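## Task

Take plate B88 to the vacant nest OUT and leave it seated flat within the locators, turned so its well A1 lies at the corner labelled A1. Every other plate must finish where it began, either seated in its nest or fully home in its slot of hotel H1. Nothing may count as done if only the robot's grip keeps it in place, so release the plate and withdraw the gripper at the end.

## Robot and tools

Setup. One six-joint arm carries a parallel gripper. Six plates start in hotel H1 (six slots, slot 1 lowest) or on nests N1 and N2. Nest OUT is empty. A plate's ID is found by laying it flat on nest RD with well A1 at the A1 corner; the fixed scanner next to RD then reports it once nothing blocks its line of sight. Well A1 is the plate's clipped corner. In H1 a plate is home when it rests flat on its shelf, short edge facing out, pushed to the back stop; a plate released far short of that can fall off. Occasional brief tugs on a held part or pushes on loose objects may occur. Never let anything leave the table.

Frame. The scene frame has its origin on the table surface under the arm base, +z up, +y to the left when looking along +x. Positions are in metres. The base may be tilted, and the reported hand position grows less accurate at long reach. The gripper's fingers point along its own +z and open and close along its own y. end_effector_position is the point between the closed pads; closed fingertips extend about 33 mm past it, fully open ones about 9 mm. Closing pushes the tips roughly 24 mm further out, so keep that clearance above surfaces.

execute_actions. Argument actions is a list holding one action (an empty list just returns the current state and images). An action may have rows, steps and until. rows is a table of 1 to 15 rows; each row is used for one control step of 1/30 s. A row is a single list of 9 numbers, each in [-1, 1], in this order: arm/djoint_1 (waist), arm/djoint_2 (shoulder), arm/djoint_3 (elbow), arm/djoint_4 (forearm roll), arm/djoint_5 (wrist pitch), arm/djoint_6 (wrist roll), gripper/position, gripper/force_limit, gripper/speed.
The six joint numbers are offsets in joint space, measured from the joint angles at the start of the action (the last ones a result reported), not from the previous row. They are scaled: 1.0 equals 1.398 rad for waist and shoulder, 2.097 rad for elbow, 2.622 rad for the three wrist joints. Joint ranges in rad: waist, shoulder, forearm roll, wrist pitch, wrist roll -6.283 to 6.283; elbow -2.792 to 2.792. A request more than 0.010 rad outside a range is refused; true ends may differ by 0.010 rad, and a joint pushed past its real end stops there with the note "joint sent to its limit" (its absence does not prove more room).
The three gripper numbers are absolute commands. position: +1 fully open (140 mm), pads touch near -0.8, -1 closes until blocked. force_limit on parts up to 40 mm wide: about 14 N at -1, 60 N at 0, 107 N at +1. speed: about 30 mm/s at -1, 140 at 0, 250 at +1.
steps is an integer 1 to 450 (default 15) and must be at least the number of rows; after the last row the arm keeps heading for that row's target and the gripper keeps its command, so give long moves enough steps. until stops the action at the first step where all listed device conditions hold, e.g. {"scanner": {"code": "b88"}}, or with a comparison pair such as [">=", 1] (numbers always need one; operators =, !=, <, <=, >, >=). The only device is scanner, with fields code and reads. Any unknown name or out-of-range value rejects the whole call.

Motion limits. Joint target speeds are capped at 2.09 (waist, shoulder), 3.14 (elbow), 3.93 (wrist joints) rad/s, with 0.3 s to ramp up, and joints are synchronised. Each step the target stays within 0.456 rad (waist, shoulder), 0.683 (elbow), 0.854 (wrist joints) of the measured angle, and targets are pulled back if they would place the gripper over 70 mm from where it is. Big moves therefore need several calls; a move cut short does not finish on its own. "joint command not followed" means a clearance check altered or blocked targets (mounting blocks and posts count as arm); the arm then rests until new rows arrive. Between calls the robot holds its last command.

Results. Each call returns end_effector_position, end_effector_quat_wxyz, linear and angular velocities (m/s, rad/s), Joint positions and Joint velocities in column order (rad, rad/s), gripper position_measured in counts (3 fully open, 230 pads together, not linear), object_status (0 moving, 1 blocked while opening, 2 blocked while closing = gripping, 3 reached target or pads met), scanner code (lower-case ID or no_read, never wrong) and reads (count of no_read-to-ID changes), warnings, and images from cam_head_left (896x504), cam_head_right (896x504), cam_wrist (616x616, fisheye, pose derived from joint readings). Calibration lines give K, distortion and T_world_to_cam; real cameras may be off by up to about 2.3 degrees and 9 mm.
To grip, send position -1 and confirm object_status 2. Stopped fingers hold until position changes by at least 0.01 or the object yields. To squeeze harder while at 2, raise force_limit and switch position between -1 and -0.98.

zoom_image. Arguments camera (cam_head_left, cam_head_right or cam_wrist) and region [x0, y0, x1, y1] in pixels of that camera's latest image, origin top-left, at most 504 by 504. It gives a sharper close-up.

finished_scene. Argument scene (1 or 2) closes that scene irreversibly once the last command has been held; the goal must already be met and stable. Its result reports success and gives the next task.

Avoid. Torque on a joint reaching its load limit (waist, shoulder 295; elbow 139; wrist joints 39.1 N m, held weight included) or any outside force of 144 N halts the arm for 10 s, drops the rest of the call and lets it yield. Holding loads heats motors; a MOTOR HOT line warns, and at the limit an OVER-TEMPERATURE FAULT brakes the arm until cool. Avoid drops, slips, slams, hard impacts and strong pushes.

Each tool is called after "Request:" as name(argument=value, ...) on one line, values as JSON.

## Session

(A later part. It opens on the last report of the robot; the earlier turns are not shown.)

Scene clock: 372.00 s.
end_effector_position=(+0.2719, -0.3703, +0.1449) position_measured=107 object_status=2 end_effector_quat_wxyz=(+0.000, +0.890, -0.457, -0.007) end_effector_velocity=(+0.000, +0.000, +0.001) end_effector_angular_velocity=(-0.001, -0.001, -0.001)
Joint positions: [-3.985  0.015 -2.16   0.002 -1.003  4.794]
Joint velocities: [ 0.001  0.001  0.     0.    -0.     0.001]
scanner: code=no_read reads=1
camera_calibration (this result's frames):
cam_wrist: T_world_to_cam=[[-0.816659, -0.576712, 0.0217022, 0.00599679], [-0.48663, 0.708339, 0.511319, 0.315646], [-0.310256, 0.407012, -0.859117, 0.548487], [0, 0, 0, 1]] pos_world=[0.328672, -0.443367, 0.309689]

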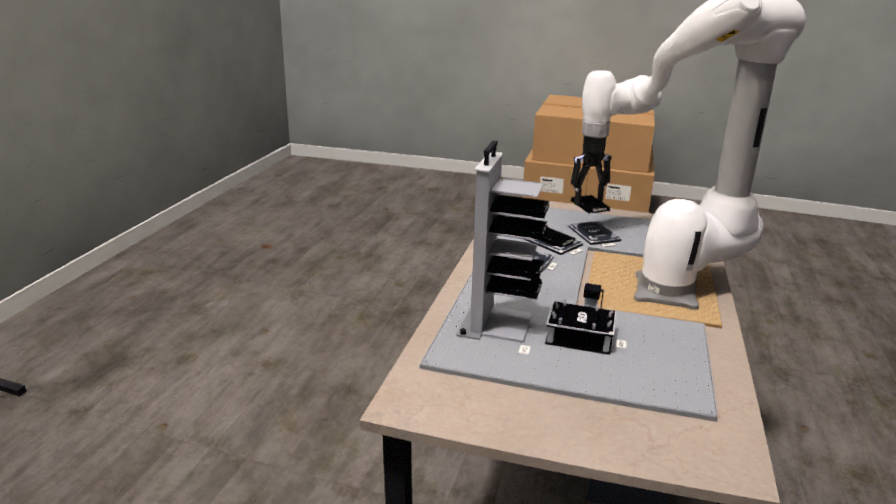

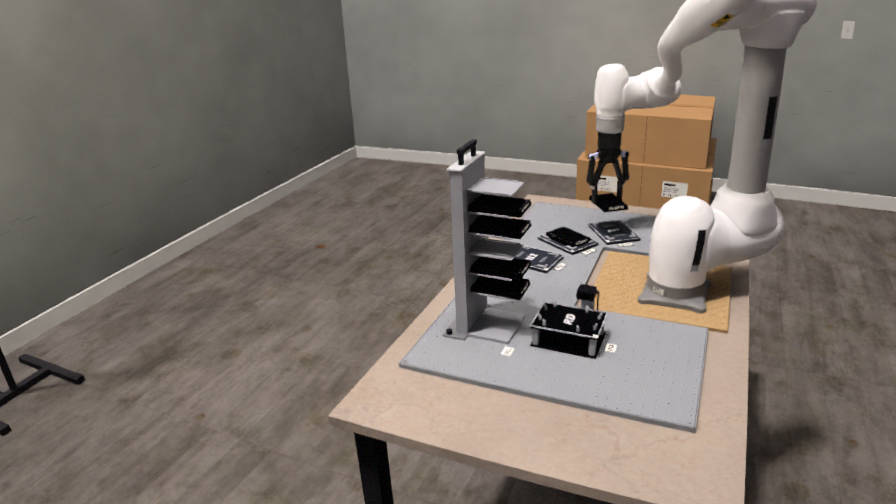

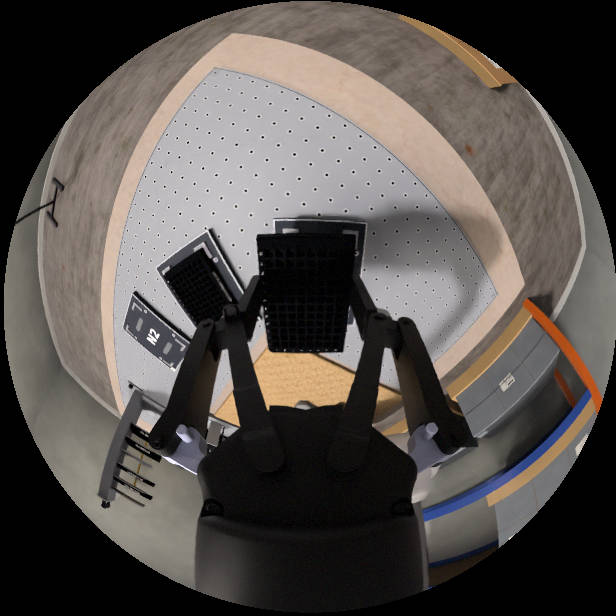

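Request:
execute_actions(actions=[{"rows":[[-0.026,-0.03,-0.037,0,0.047,0,-1,0,0]],"steps":30}])

Request:
zoom_image(camera="cam_wrist", region=[200,180,420,380])

Scene clock: 375.87 s.
end_effector_position=(+0.2500, -0.3703, +0.0911) position_measured=107 object_status=2 end_effector_quat_wxyz=(+0.001, +0.881, -0.473, -0.005) end_effector_velocity=(+0.000, -0.000, +0.000) end_effector_angular_velocity=(+0.000, -0.000, -0.000)
Joint positions: [-4.021 -0.027 -2.238  0.002 -0.88   4.794]
Joint velocities: [ 0.    -0.     0.001  0.    -0.     0.   ]
scanner: code=no_read reads=1
camera_calibration (this result's frames):
cam_wrist: T_world_to_cam=[[-0.837198, -0.546471, 0.0216486, 0.00569801], [-0.461567, 0.727249, 0.508, 0.33351], [-0.293351, 0.415304, -0.861085, 0.494477], [0, 0, 0, 1]] pos_world=[0.303763, -0.444789, 0.256241]

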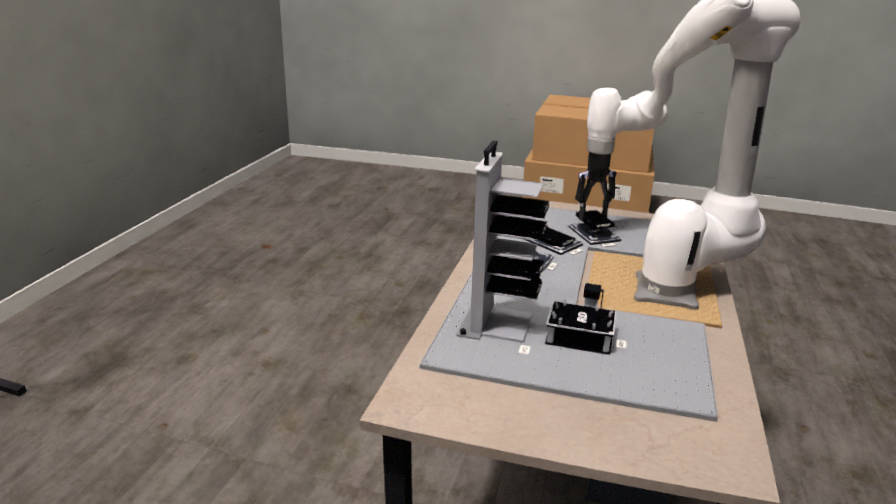

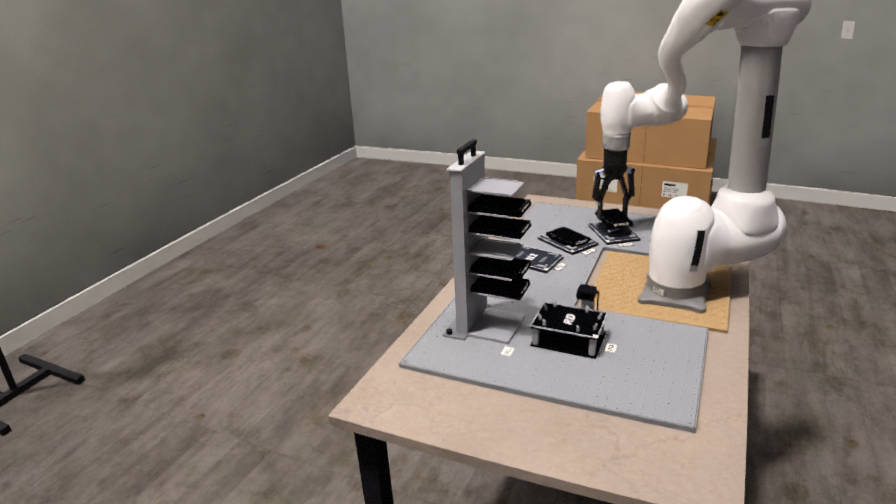

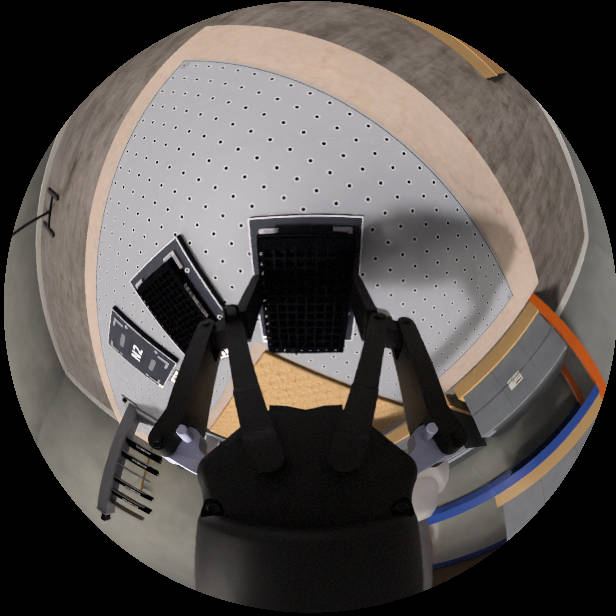

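Region (200, 180, 420, 380) of cam_wrist's 616x616 image, scaled by 2.291, with more detail than that image has; it fills the top 458 rows of this view, and the rest is white.

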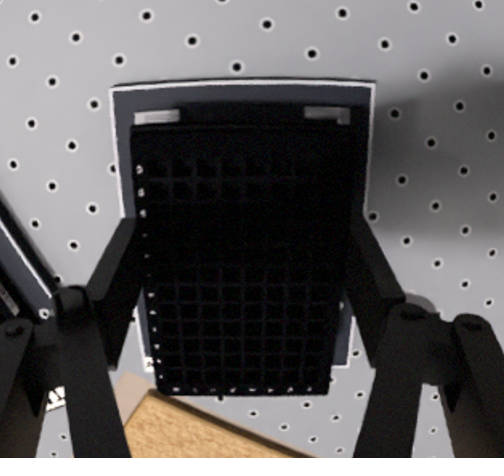

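Request:
execute_actions(actions=[{"rows":[[0,-0.021,-0.017,0,0.025,-0.005,-1,0,0]],"steps":30}])

Request:
zoom_image(camera="cam_wrist", region=[200,180,420,380])

Scene clock: 380.27 s.
end_effector_position=(+0.2462, -0.3658, +0.0632) position_measured=107 object_status=2 end_effector_quat_wxyz=(+0.001, +0.884, -0.467, -0.005) end_effector_velocity=(-0.000, -0.000, +0.000) end_effector_angular_velocity=(-0.001, -0.000, -0.001)
Joint positions: [-4.021 -0.057 -2.274  0.002 -0.815  4.781]
Joint velocities: [-0.001  0.    -0.    -0.     0.001  0.   ]
scanner: code=no_read reads=1
camera_calibration (this result's frames):
cam_wrist: T_world_to_cam=[[-0.830037, -0.557291, 0.0215738, -0.000201916], [-0.471129, 0.721357, 0.507623, 0.342851], [-0.298456, 0.411182, -0.861309, 0.467231], [0, 0, 0, 1]] pos_world=[0.300808, -0.439547, 0.228395]

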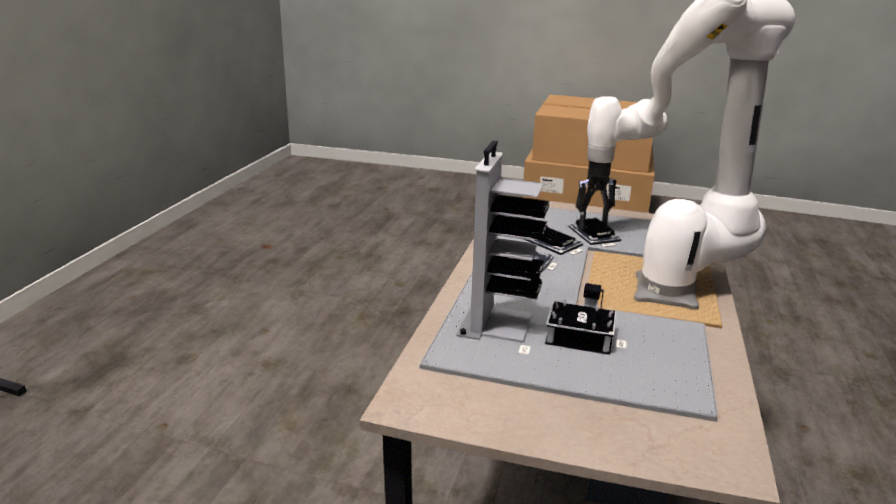

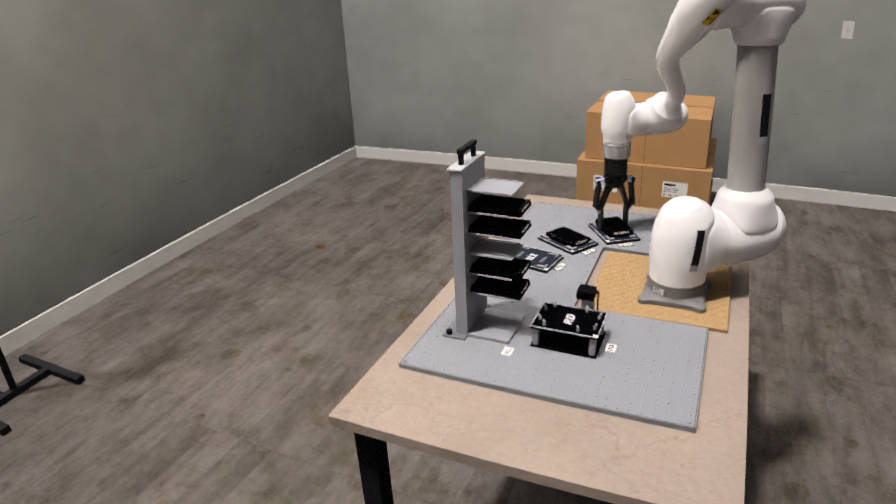

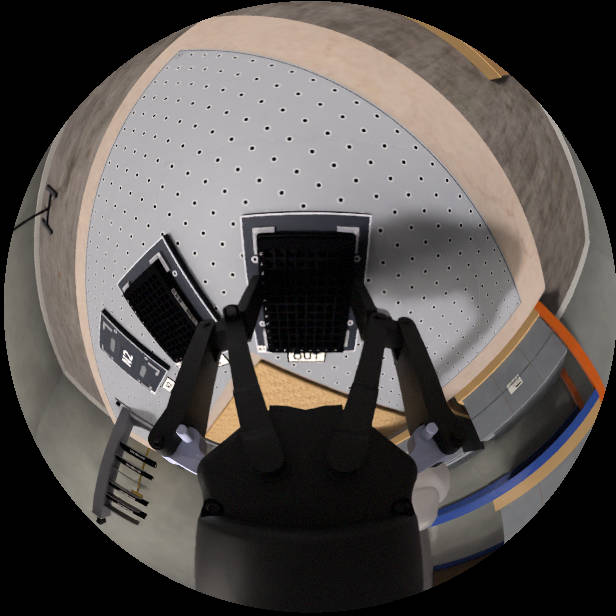

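Region (200, 180, 420, 380) of cam_wrist's 616x616 image, scaled by 2.291, with more detail than that image has; it fills the top 458 rows of this view, and the rest is white.

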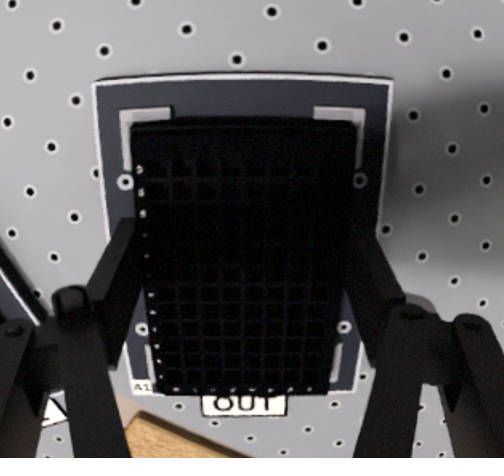

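Request:
execute_actions(actions=[{"rows":[[0,-0.0085,-0.001,0,0.0075,0,-1,0,0]],"steps":25}])

Request:
zoom_image(camera="cam_wrist", region=[200,180,420,380])

Scene clock: 383.13 s.
end_effector_position=(+0.2485, -0.3688, +0.0571) position_measured=107 object_status=2 end_effector_quat_wxyz=(+0.002, +0.884, -0.467, -0.002) end_effector_velocity=(-0.000, -0.000, +0.000) end_effector_angular_velocity=(-0.000, +0.000, +0.000)
Joint positions: [-4.021 -0.068 -2.276  0.002 -0.795  4.781]
Joint velocities: [-0.  0.  0. -0. -0. -0.]
scanner: code=no_read reads=1
camera_calibration (this result's frames):
cam_wrist: T_world_to_cam=[[-0.830049, -0.55729, 0.0211496, 0.000223012], [-0.473004, 0.723587, 0.502681, 0.35081], [-0.295443, 0.407246, -0.864213, 0.461908], [0, 0, 0, 1]] pos_world=[0.302587, -0.441828, 0.222837]

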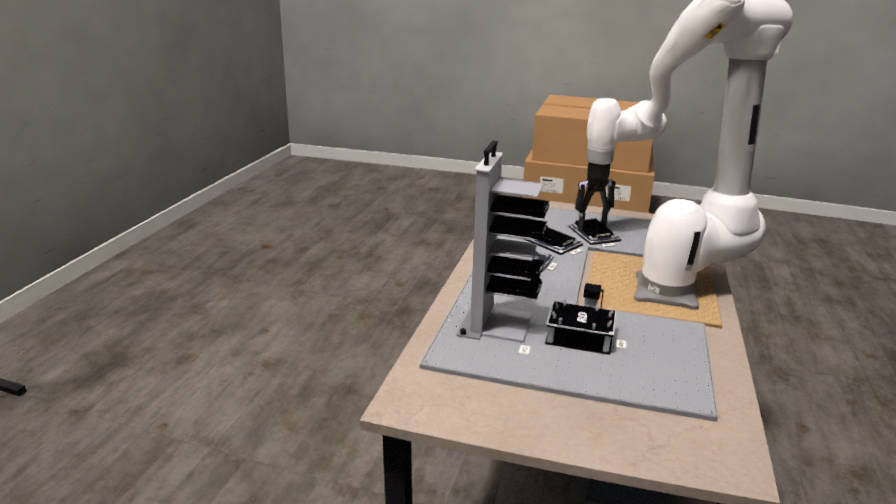

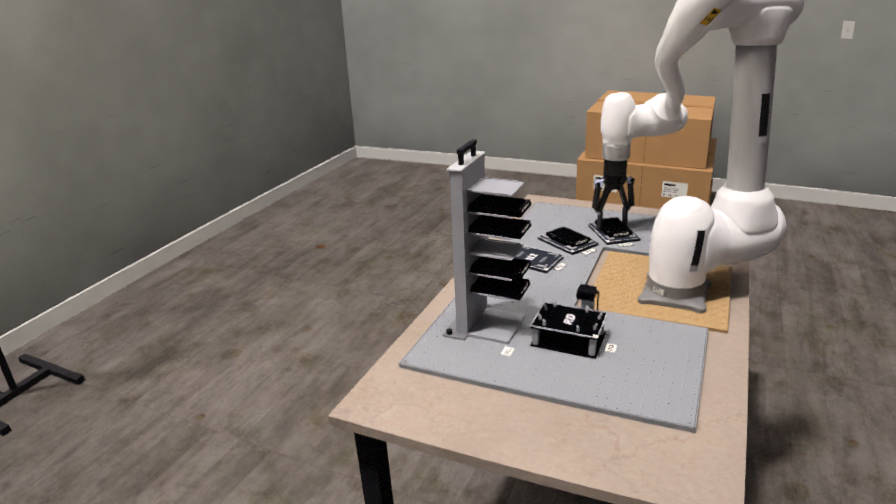

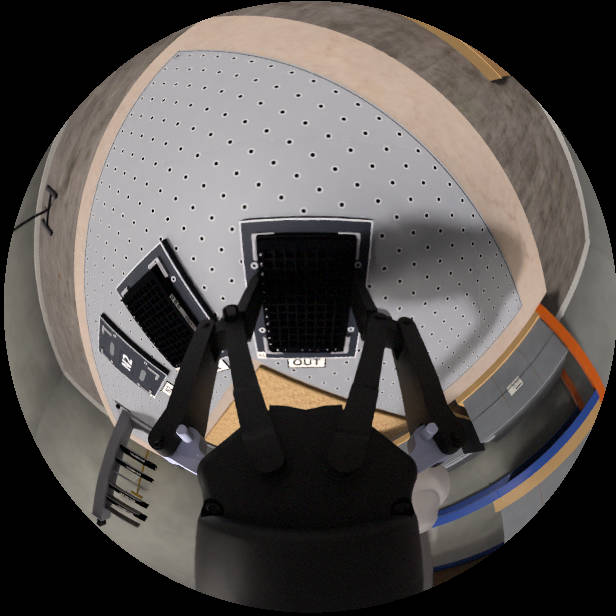

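Region (200, 180, 420, 380) of cam_wrist's 616x616 image, scaled by 2.291, with more detail than that image has; it fills the top 458 rows of this view, and the rest is white.

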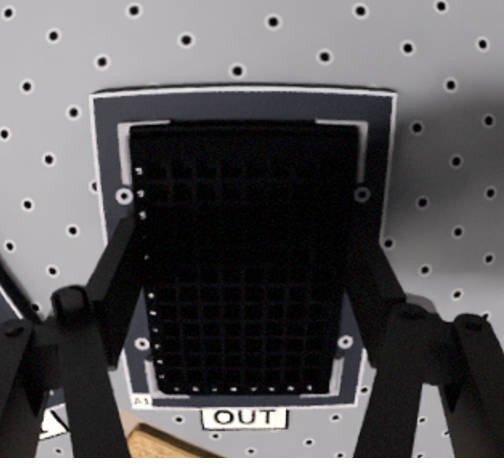

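Good. Release and lift.

Request:
execute_actions(actions=[{"rows":[[0,0,0,0,0,0,1,0,0]],"steps":30}])

Request:
execute_actions(actions=[{"rows":[[0,0.06,0.045,0,-0.068,0,1,0,0]],"steps":30}])

Request:
zoom_image(camera="cam_wrist", region=[200,180,420,380])

Scene clock: 388.10 s.
end_effector_position=(+0.2485, -0.3688, +0.0571) position_measured=3 object_status=3 end_effector_quat_wxyz=(+0.002, +0.884, -0.467, -0.002) end_effector_velocity=(-0.000, -0.000, +0.000) end_effector_angular_velocity=(-0.000, -0.000, -0.000)
Joint positions: [-4.021 -0.068 -2.276  0.002 -0.795  4.781]
Joint velocities: [-0.  0.  0.  0. -0. -0.]
scanner: code=no_read reads=1
camera_calibration (this result's frames):
cam_wrist: T_world_to_cam=[[-0.830065, -0.557265, 0.0211536, 0.00022128], [-0.472966, 0.723583, 0.502724, 0.350783], [-0.295457, 0.407289, -0.864188, 0.461916], [0, 0, 0, 1]] pos_world=[0.302568, -0.44183, 0.222831]

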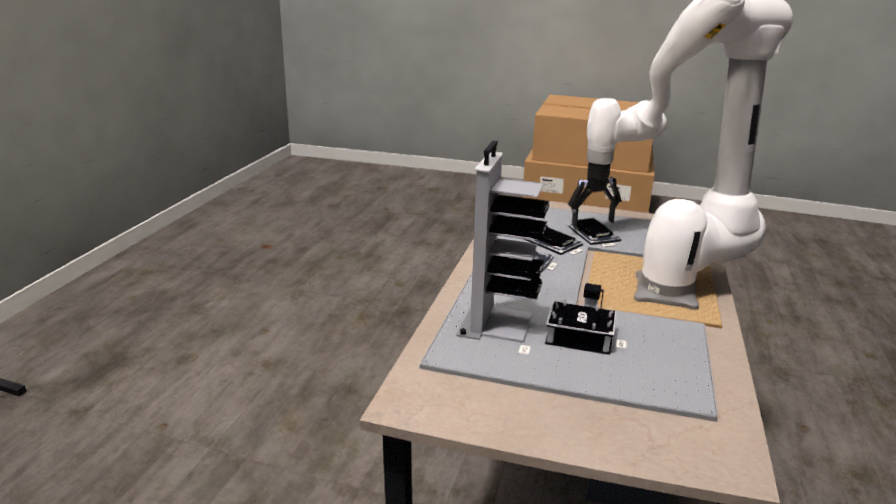

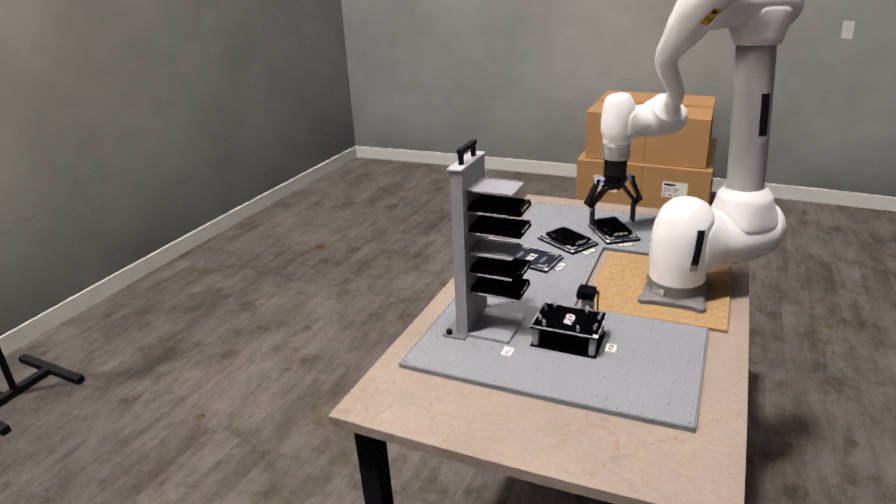

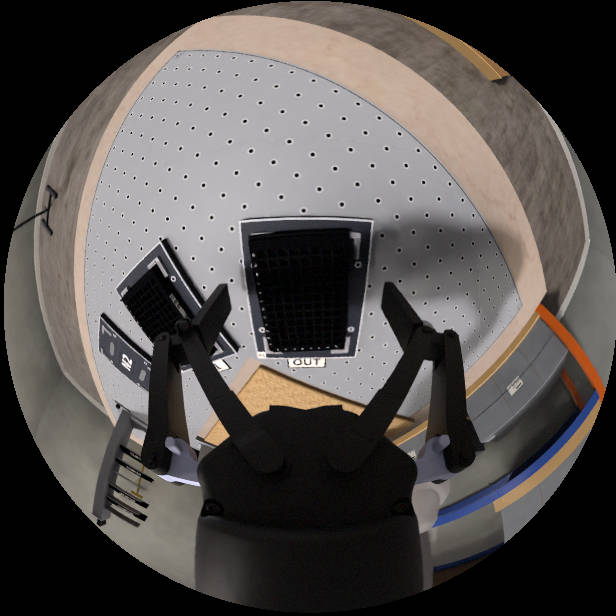

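Scene clock: 389.10 s.
end_effector_position=(+0.2560, -0.3773, +0.1356) position_measured=3 object_status=3 end_effector_quat_wxyz=(+0.002, +0.884, -0.467, -0.002) end_effector_velocity=(+0.000, +0.000, -0.000) end_effector_angular_velocity=(+0.002, +0.001, -0.000)
Joint positions: [-4.021  0.015 -2.181  0.002 -0.973  4.781]
Joint velocities: [ 0.001 -0.001 -0.     0.    -0.001  0.001]
scanner: code=no_read reads=1
camera_calibration (this result's frames):
cam_wrist: T_world_to_cam=[[-0.829941, -0.557457, 0.0209701, 0.0000136144], [-0.47321, 0.723425, 0.502722, 0.321031], [-0.295416, 0.407306, -0.864194, 0.535382], [0, 0, 0, 1]] pos_world=[0.310087, -0.450298, 0.301284]

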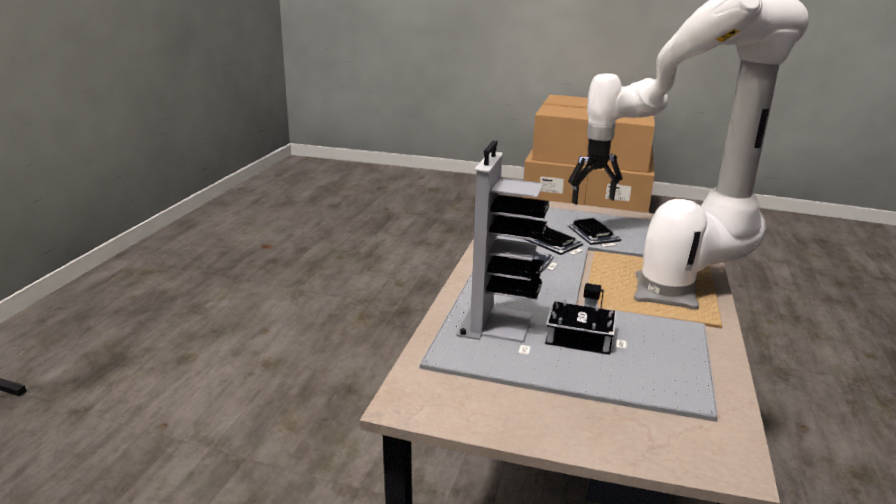

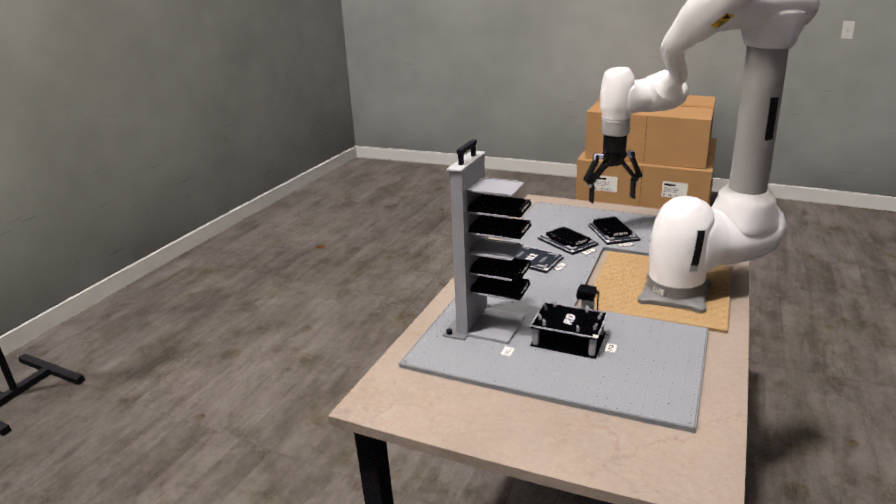

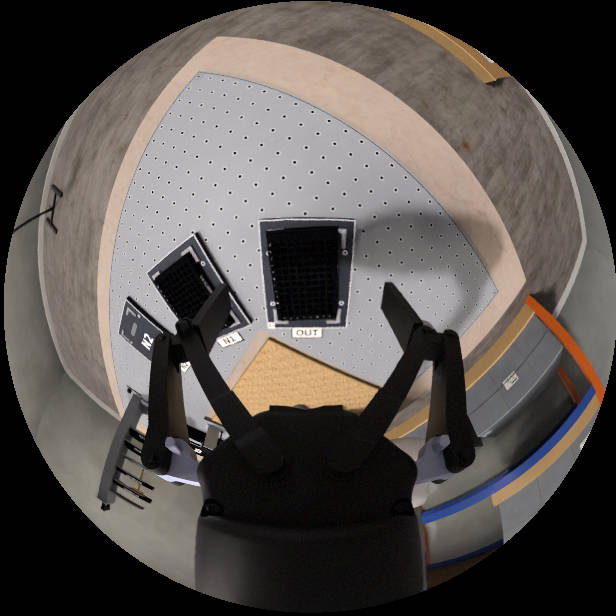

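Region (200, 180, 420, 380) of cam_wrist's 616x616 image, scaled by 2.291, with more detail than that image has; it fills the top 458 rows of this view, and the rest is white.

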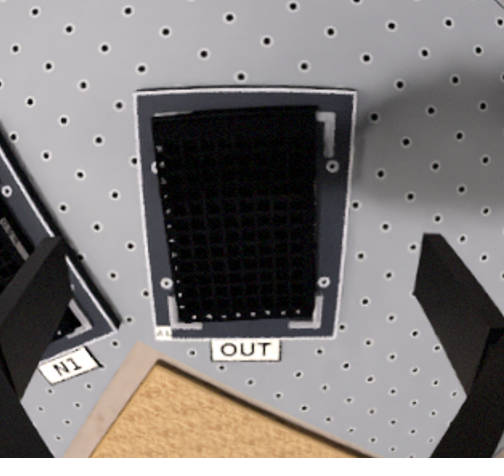

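Request:
execute_actions(actions=[{"rows":[[0,-0.062,-0.046,0,0.07,0,1,0,0]],"steps":30}])

Request:
execute_actions(actions=[{"rows":[[0,0,0,0,0,0,-1,0,0]],"steps":35}])

Request:
execute_actions(actions=[{"rows":[[-0.004,0.008,0.006,0,-0.009,0,-1,0,0]],"steps":25}])

Request:
zoom_image(camera="cam_wrist", region=[200,180,420,380])

Scene clock: 396.63 s.
end_effector_position=(+0.2484, -0.3688, +0.0551) position_measured=3 object_status=3 end_effector_quat_wxyz=(+0.003, +0.884, -0.467, -0.002) end_effector_velocity=(-0.000, +0.000, -0.000) end_effector_angular_velocity=(+0.000, +0.001, -0.000)
Joint positions: [-4.021 -0.071 -2.278  0.002 -0.79   4.781]
Joint velocities: [ 0.    -0.    -0.    -0.    -0.     0.001]
scanner: code=no_read reads=1
camera_calibration (this result's frames):
cam_wrist: T_world_to_cam=[[-0.830069, -0.557261, 0.0211321, 0.000247925], [-0.473076, 0.723723, 0.502418, 0.35186], [-0.295272, 0.407045, -0.864366, 0.459964], [0, 0, 0, 1]] pos_world=[0.302477, -0.441737, 0.220791]

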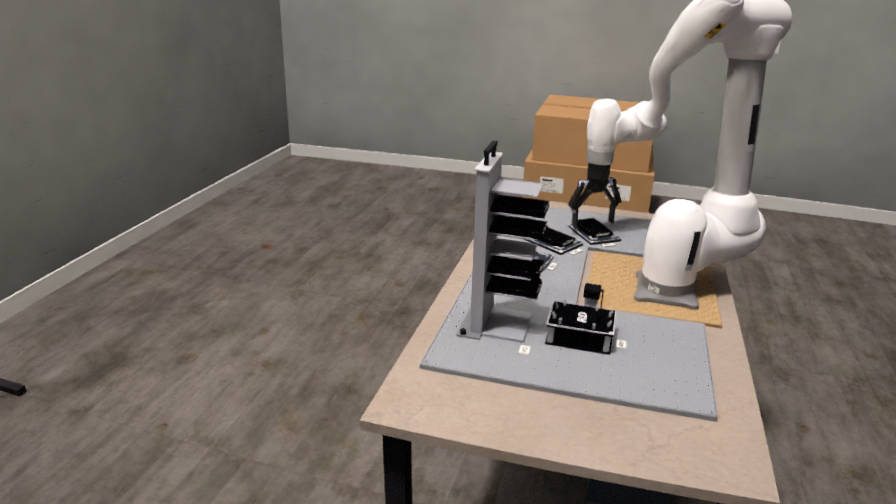

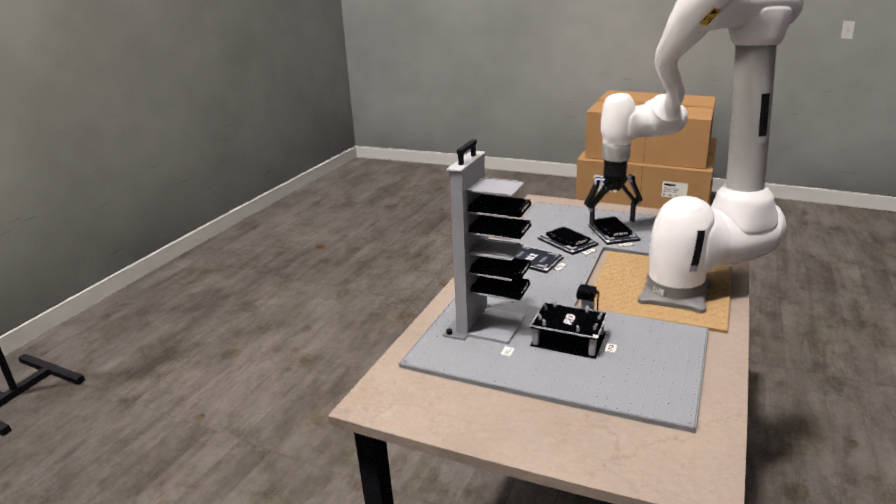

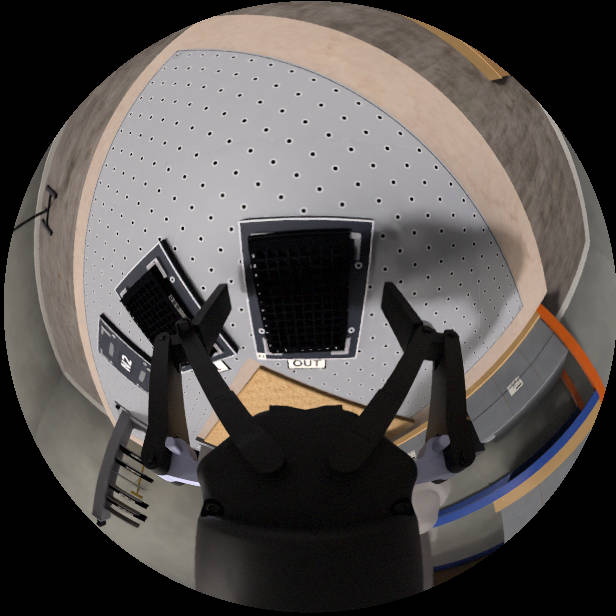

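Scene clock: 397.80 s.
end_effector_position=(+0.2485, -0.3688, +0.0551) position_measured=106 object_status=2 end_effector_quat_wxyz=(+0.003, +0.884, -0.467, -0.002) end_effector_velocity=(+0.000, +0.000, -0.000) end_effector_angular_velocity=(+0.001, +0.001, +0.000)
Joint positions: [-4.021 -0.071 -2.278  0.002 -0.79   4.781]
Joint velocities: [ 0.    -0.001  0.     0.    -0.     0.   ]
scanner: code=no_read reads=1
camera_calibration (this result's frames):
cam_wrist: T_world_to_cam=[[-0.830075, -0.557252, 0.0211214, 0.000257841], [-0.473068, 0.723718, 0.502433, 0.351861], [-0.295268, 0.407065, -0.864358, 0.459961], [0, 0, 0, 1]] pos_world=[0.30248, -0.441739, 0.220779]

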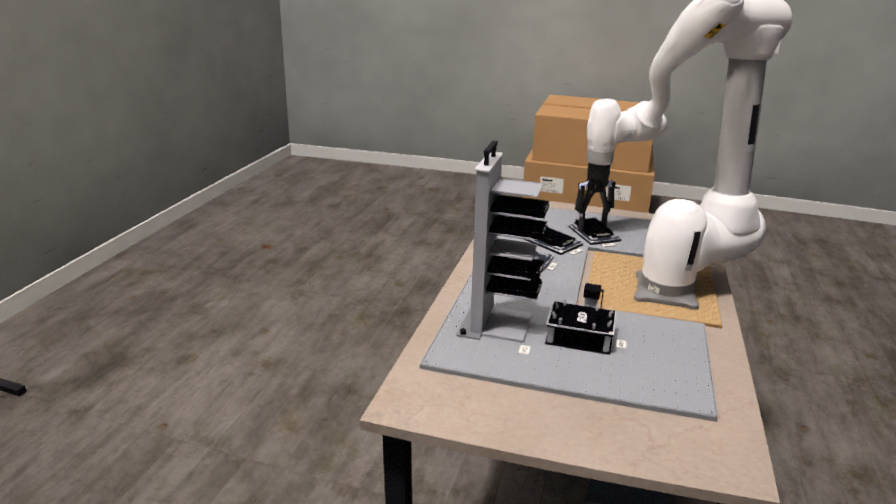

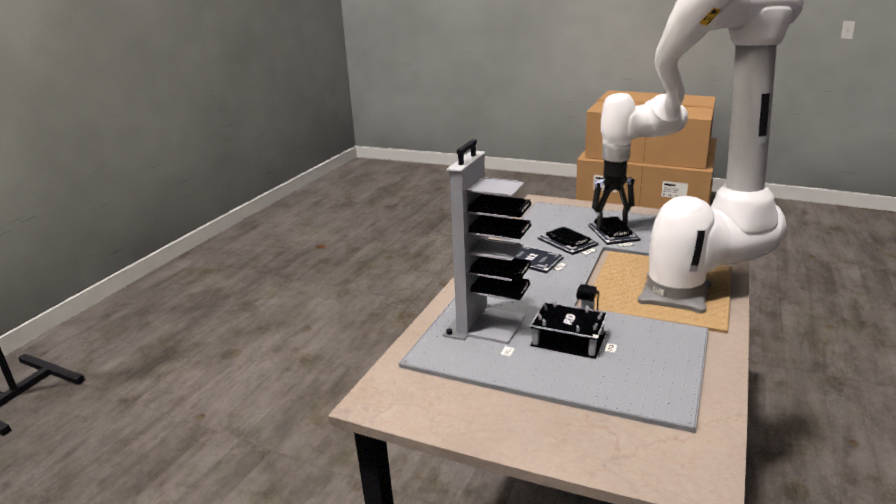

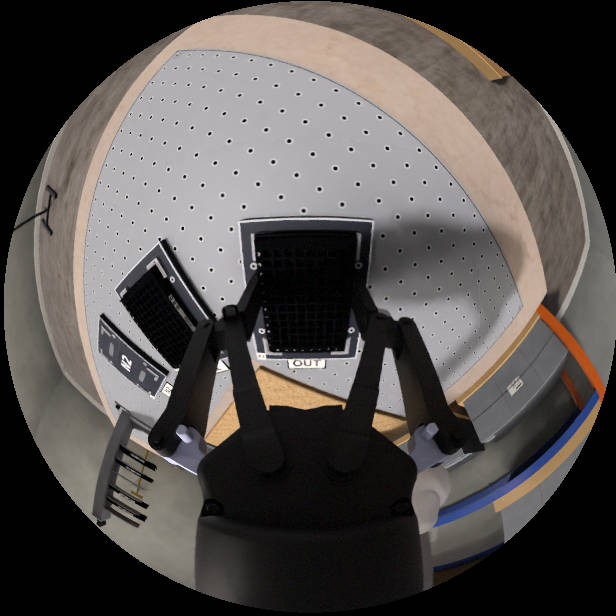

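Scene clock: 398.63 s.
end_effector_position=(+0.2479, -0.3720, +0.0651) position_measured=106 object_status=2 end_effector_quat_wxyz=(+0.003, +0.883, -0.469, -0.002) end_effector_velocity=(-0.000, -0.000, +0.000) end_effector_angular_velocity=(+0.000, -0.000, -0.001)
Joint positions: [-4.027 -0.06  -2.265  0.002 -0.813  4.781]
Joint velocities: [-0.001  0.     0.     0.    -0.    -0.   ]
scanner: code=no_read reads=1
camera_calibration (this result's frames):
cam_wrist: T_world_to_cam=[[-0.833117, -0.552691, 0.0211929, 0.000234721], [-0.469126, 0.726412, 0.502242, 0.348941], [-0.292979, 0.408484, -0.864468, 0.469758], [0, 0, 0, 1]] pos_world=[0.301522, -0.445233, 0.230833]

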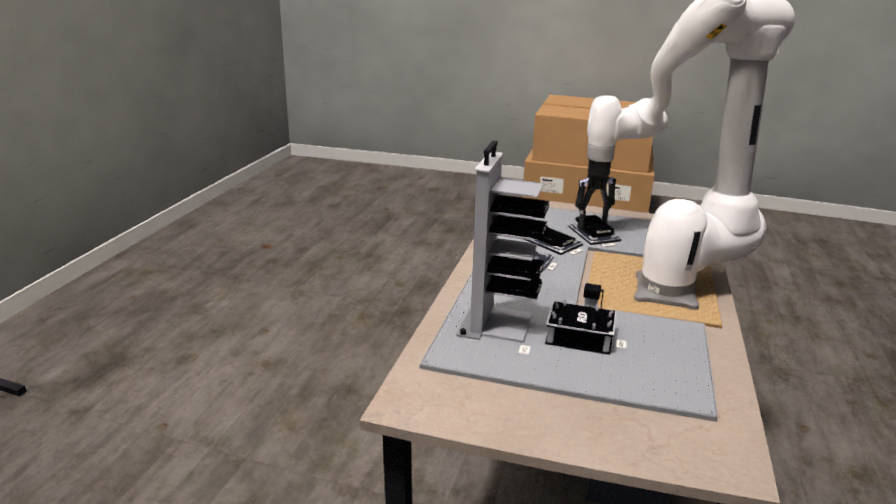

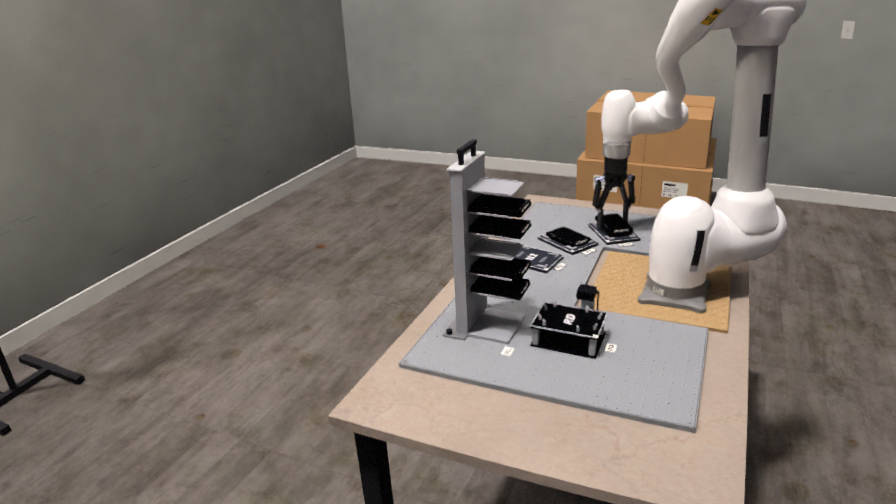

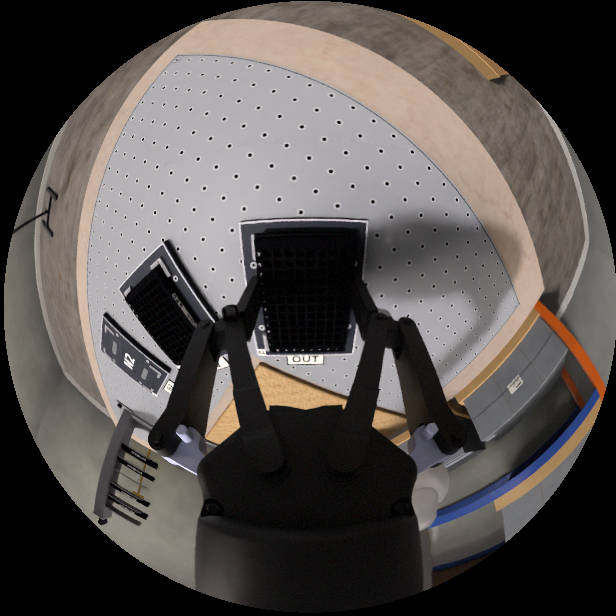

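Region (200, 180, 420, 380) of cam_wrist's 616x616 image, scaled by 2.291, with more detail than that image has; it fills the top 458 rows of this view, and the rest is white.

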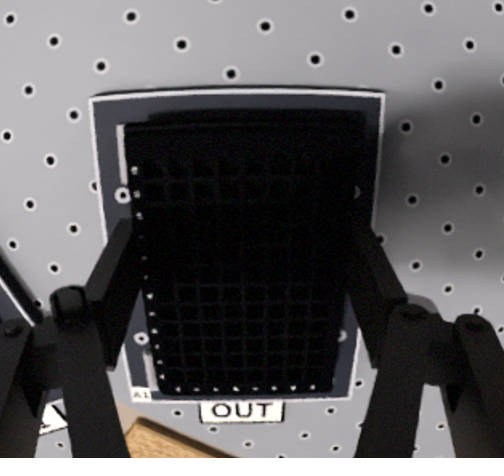

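Request:
execute_actions(actions=[{"rows":[[0.002,0.006,-0.0035,0,-0.0004,0,-1,0,0]],"steps":25}])

Request:
zoom_image(camera="cam_wrist", region=[200,180,420,380])

Scene clock: 402.70 s.
end_effector_position=(+0.2460, -0.3675, +0.0658) position_measured=106 object_status=2 end_effector_quat_wxyz=(+0.003, +0.884, -0.468, -0.002) end_effector_velocity=(-0.000, -0.000, +0.000) end_effector_angular_velocity=(+0.000, +0.000, -0.000)
Joint positions: [-4.024 -0.052 -2.273  0.002 -0.815  4.781]
Joint velocities: [-0.001  0.     0.     0.    -0.    -0.   ]
scanner: code=no_read reads=1
camera_calibration (this result's frames):
cam_wrist: T_world_to_cam=[[-0.831616, -0.554951, 0.0210914, -0.0000735811], [-0.47113, 0.725097, 0.502266, 0.344441], [-0.294026, 0.407755, -0.864456, 0.467996], [0, 0, 0, 1]] pos_world=[0.299819, -0.440622, 0.231562]

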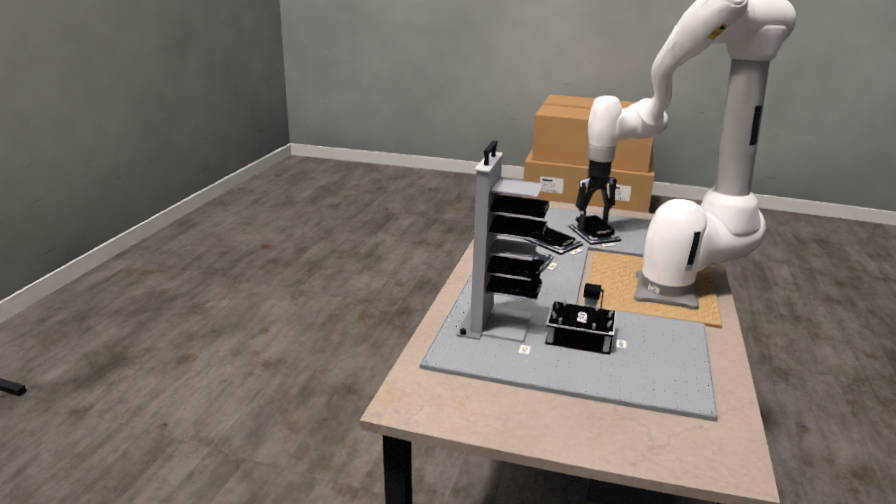

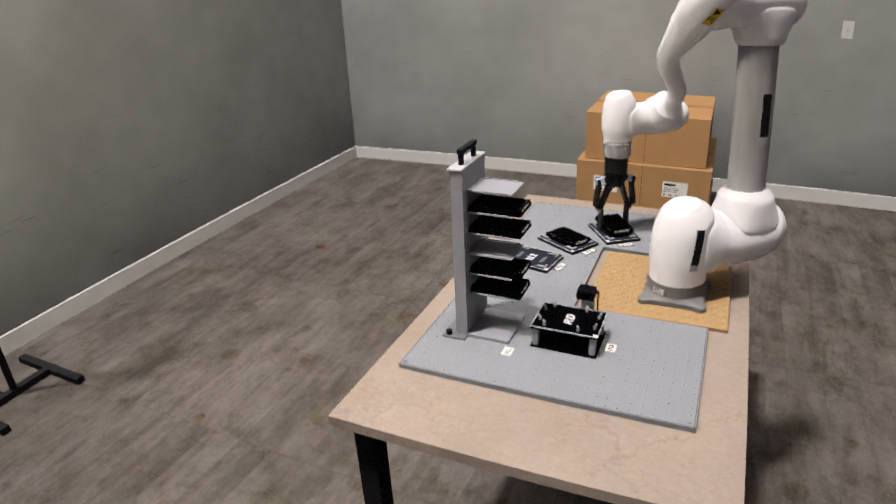

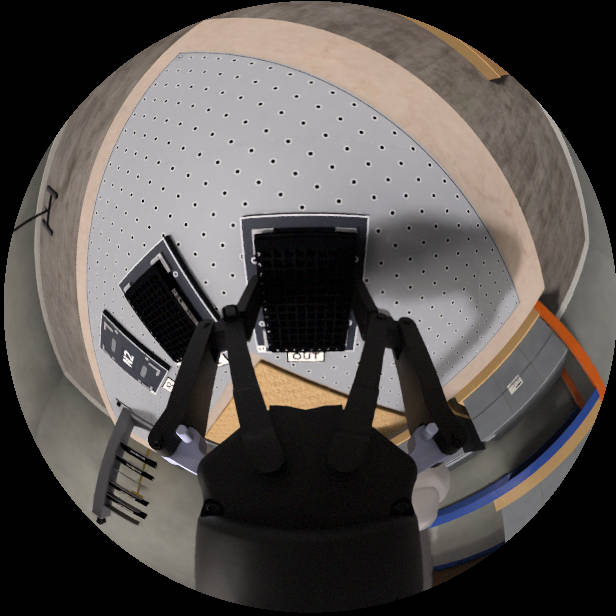

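Region (200, 180, 420, 380) of cam_wrist's 616x616 image, scaled by 2.291, with more detail than that image has; it fills the top 458 rows of this view, and the rest is white.

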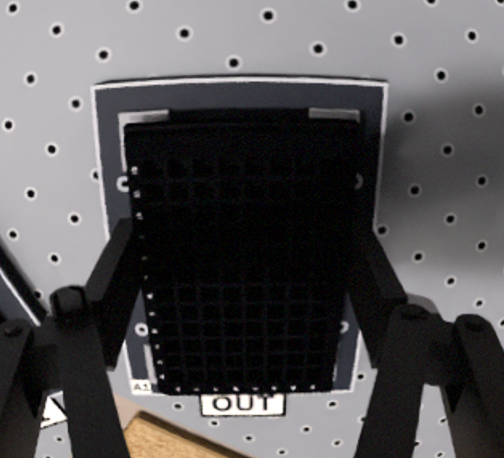

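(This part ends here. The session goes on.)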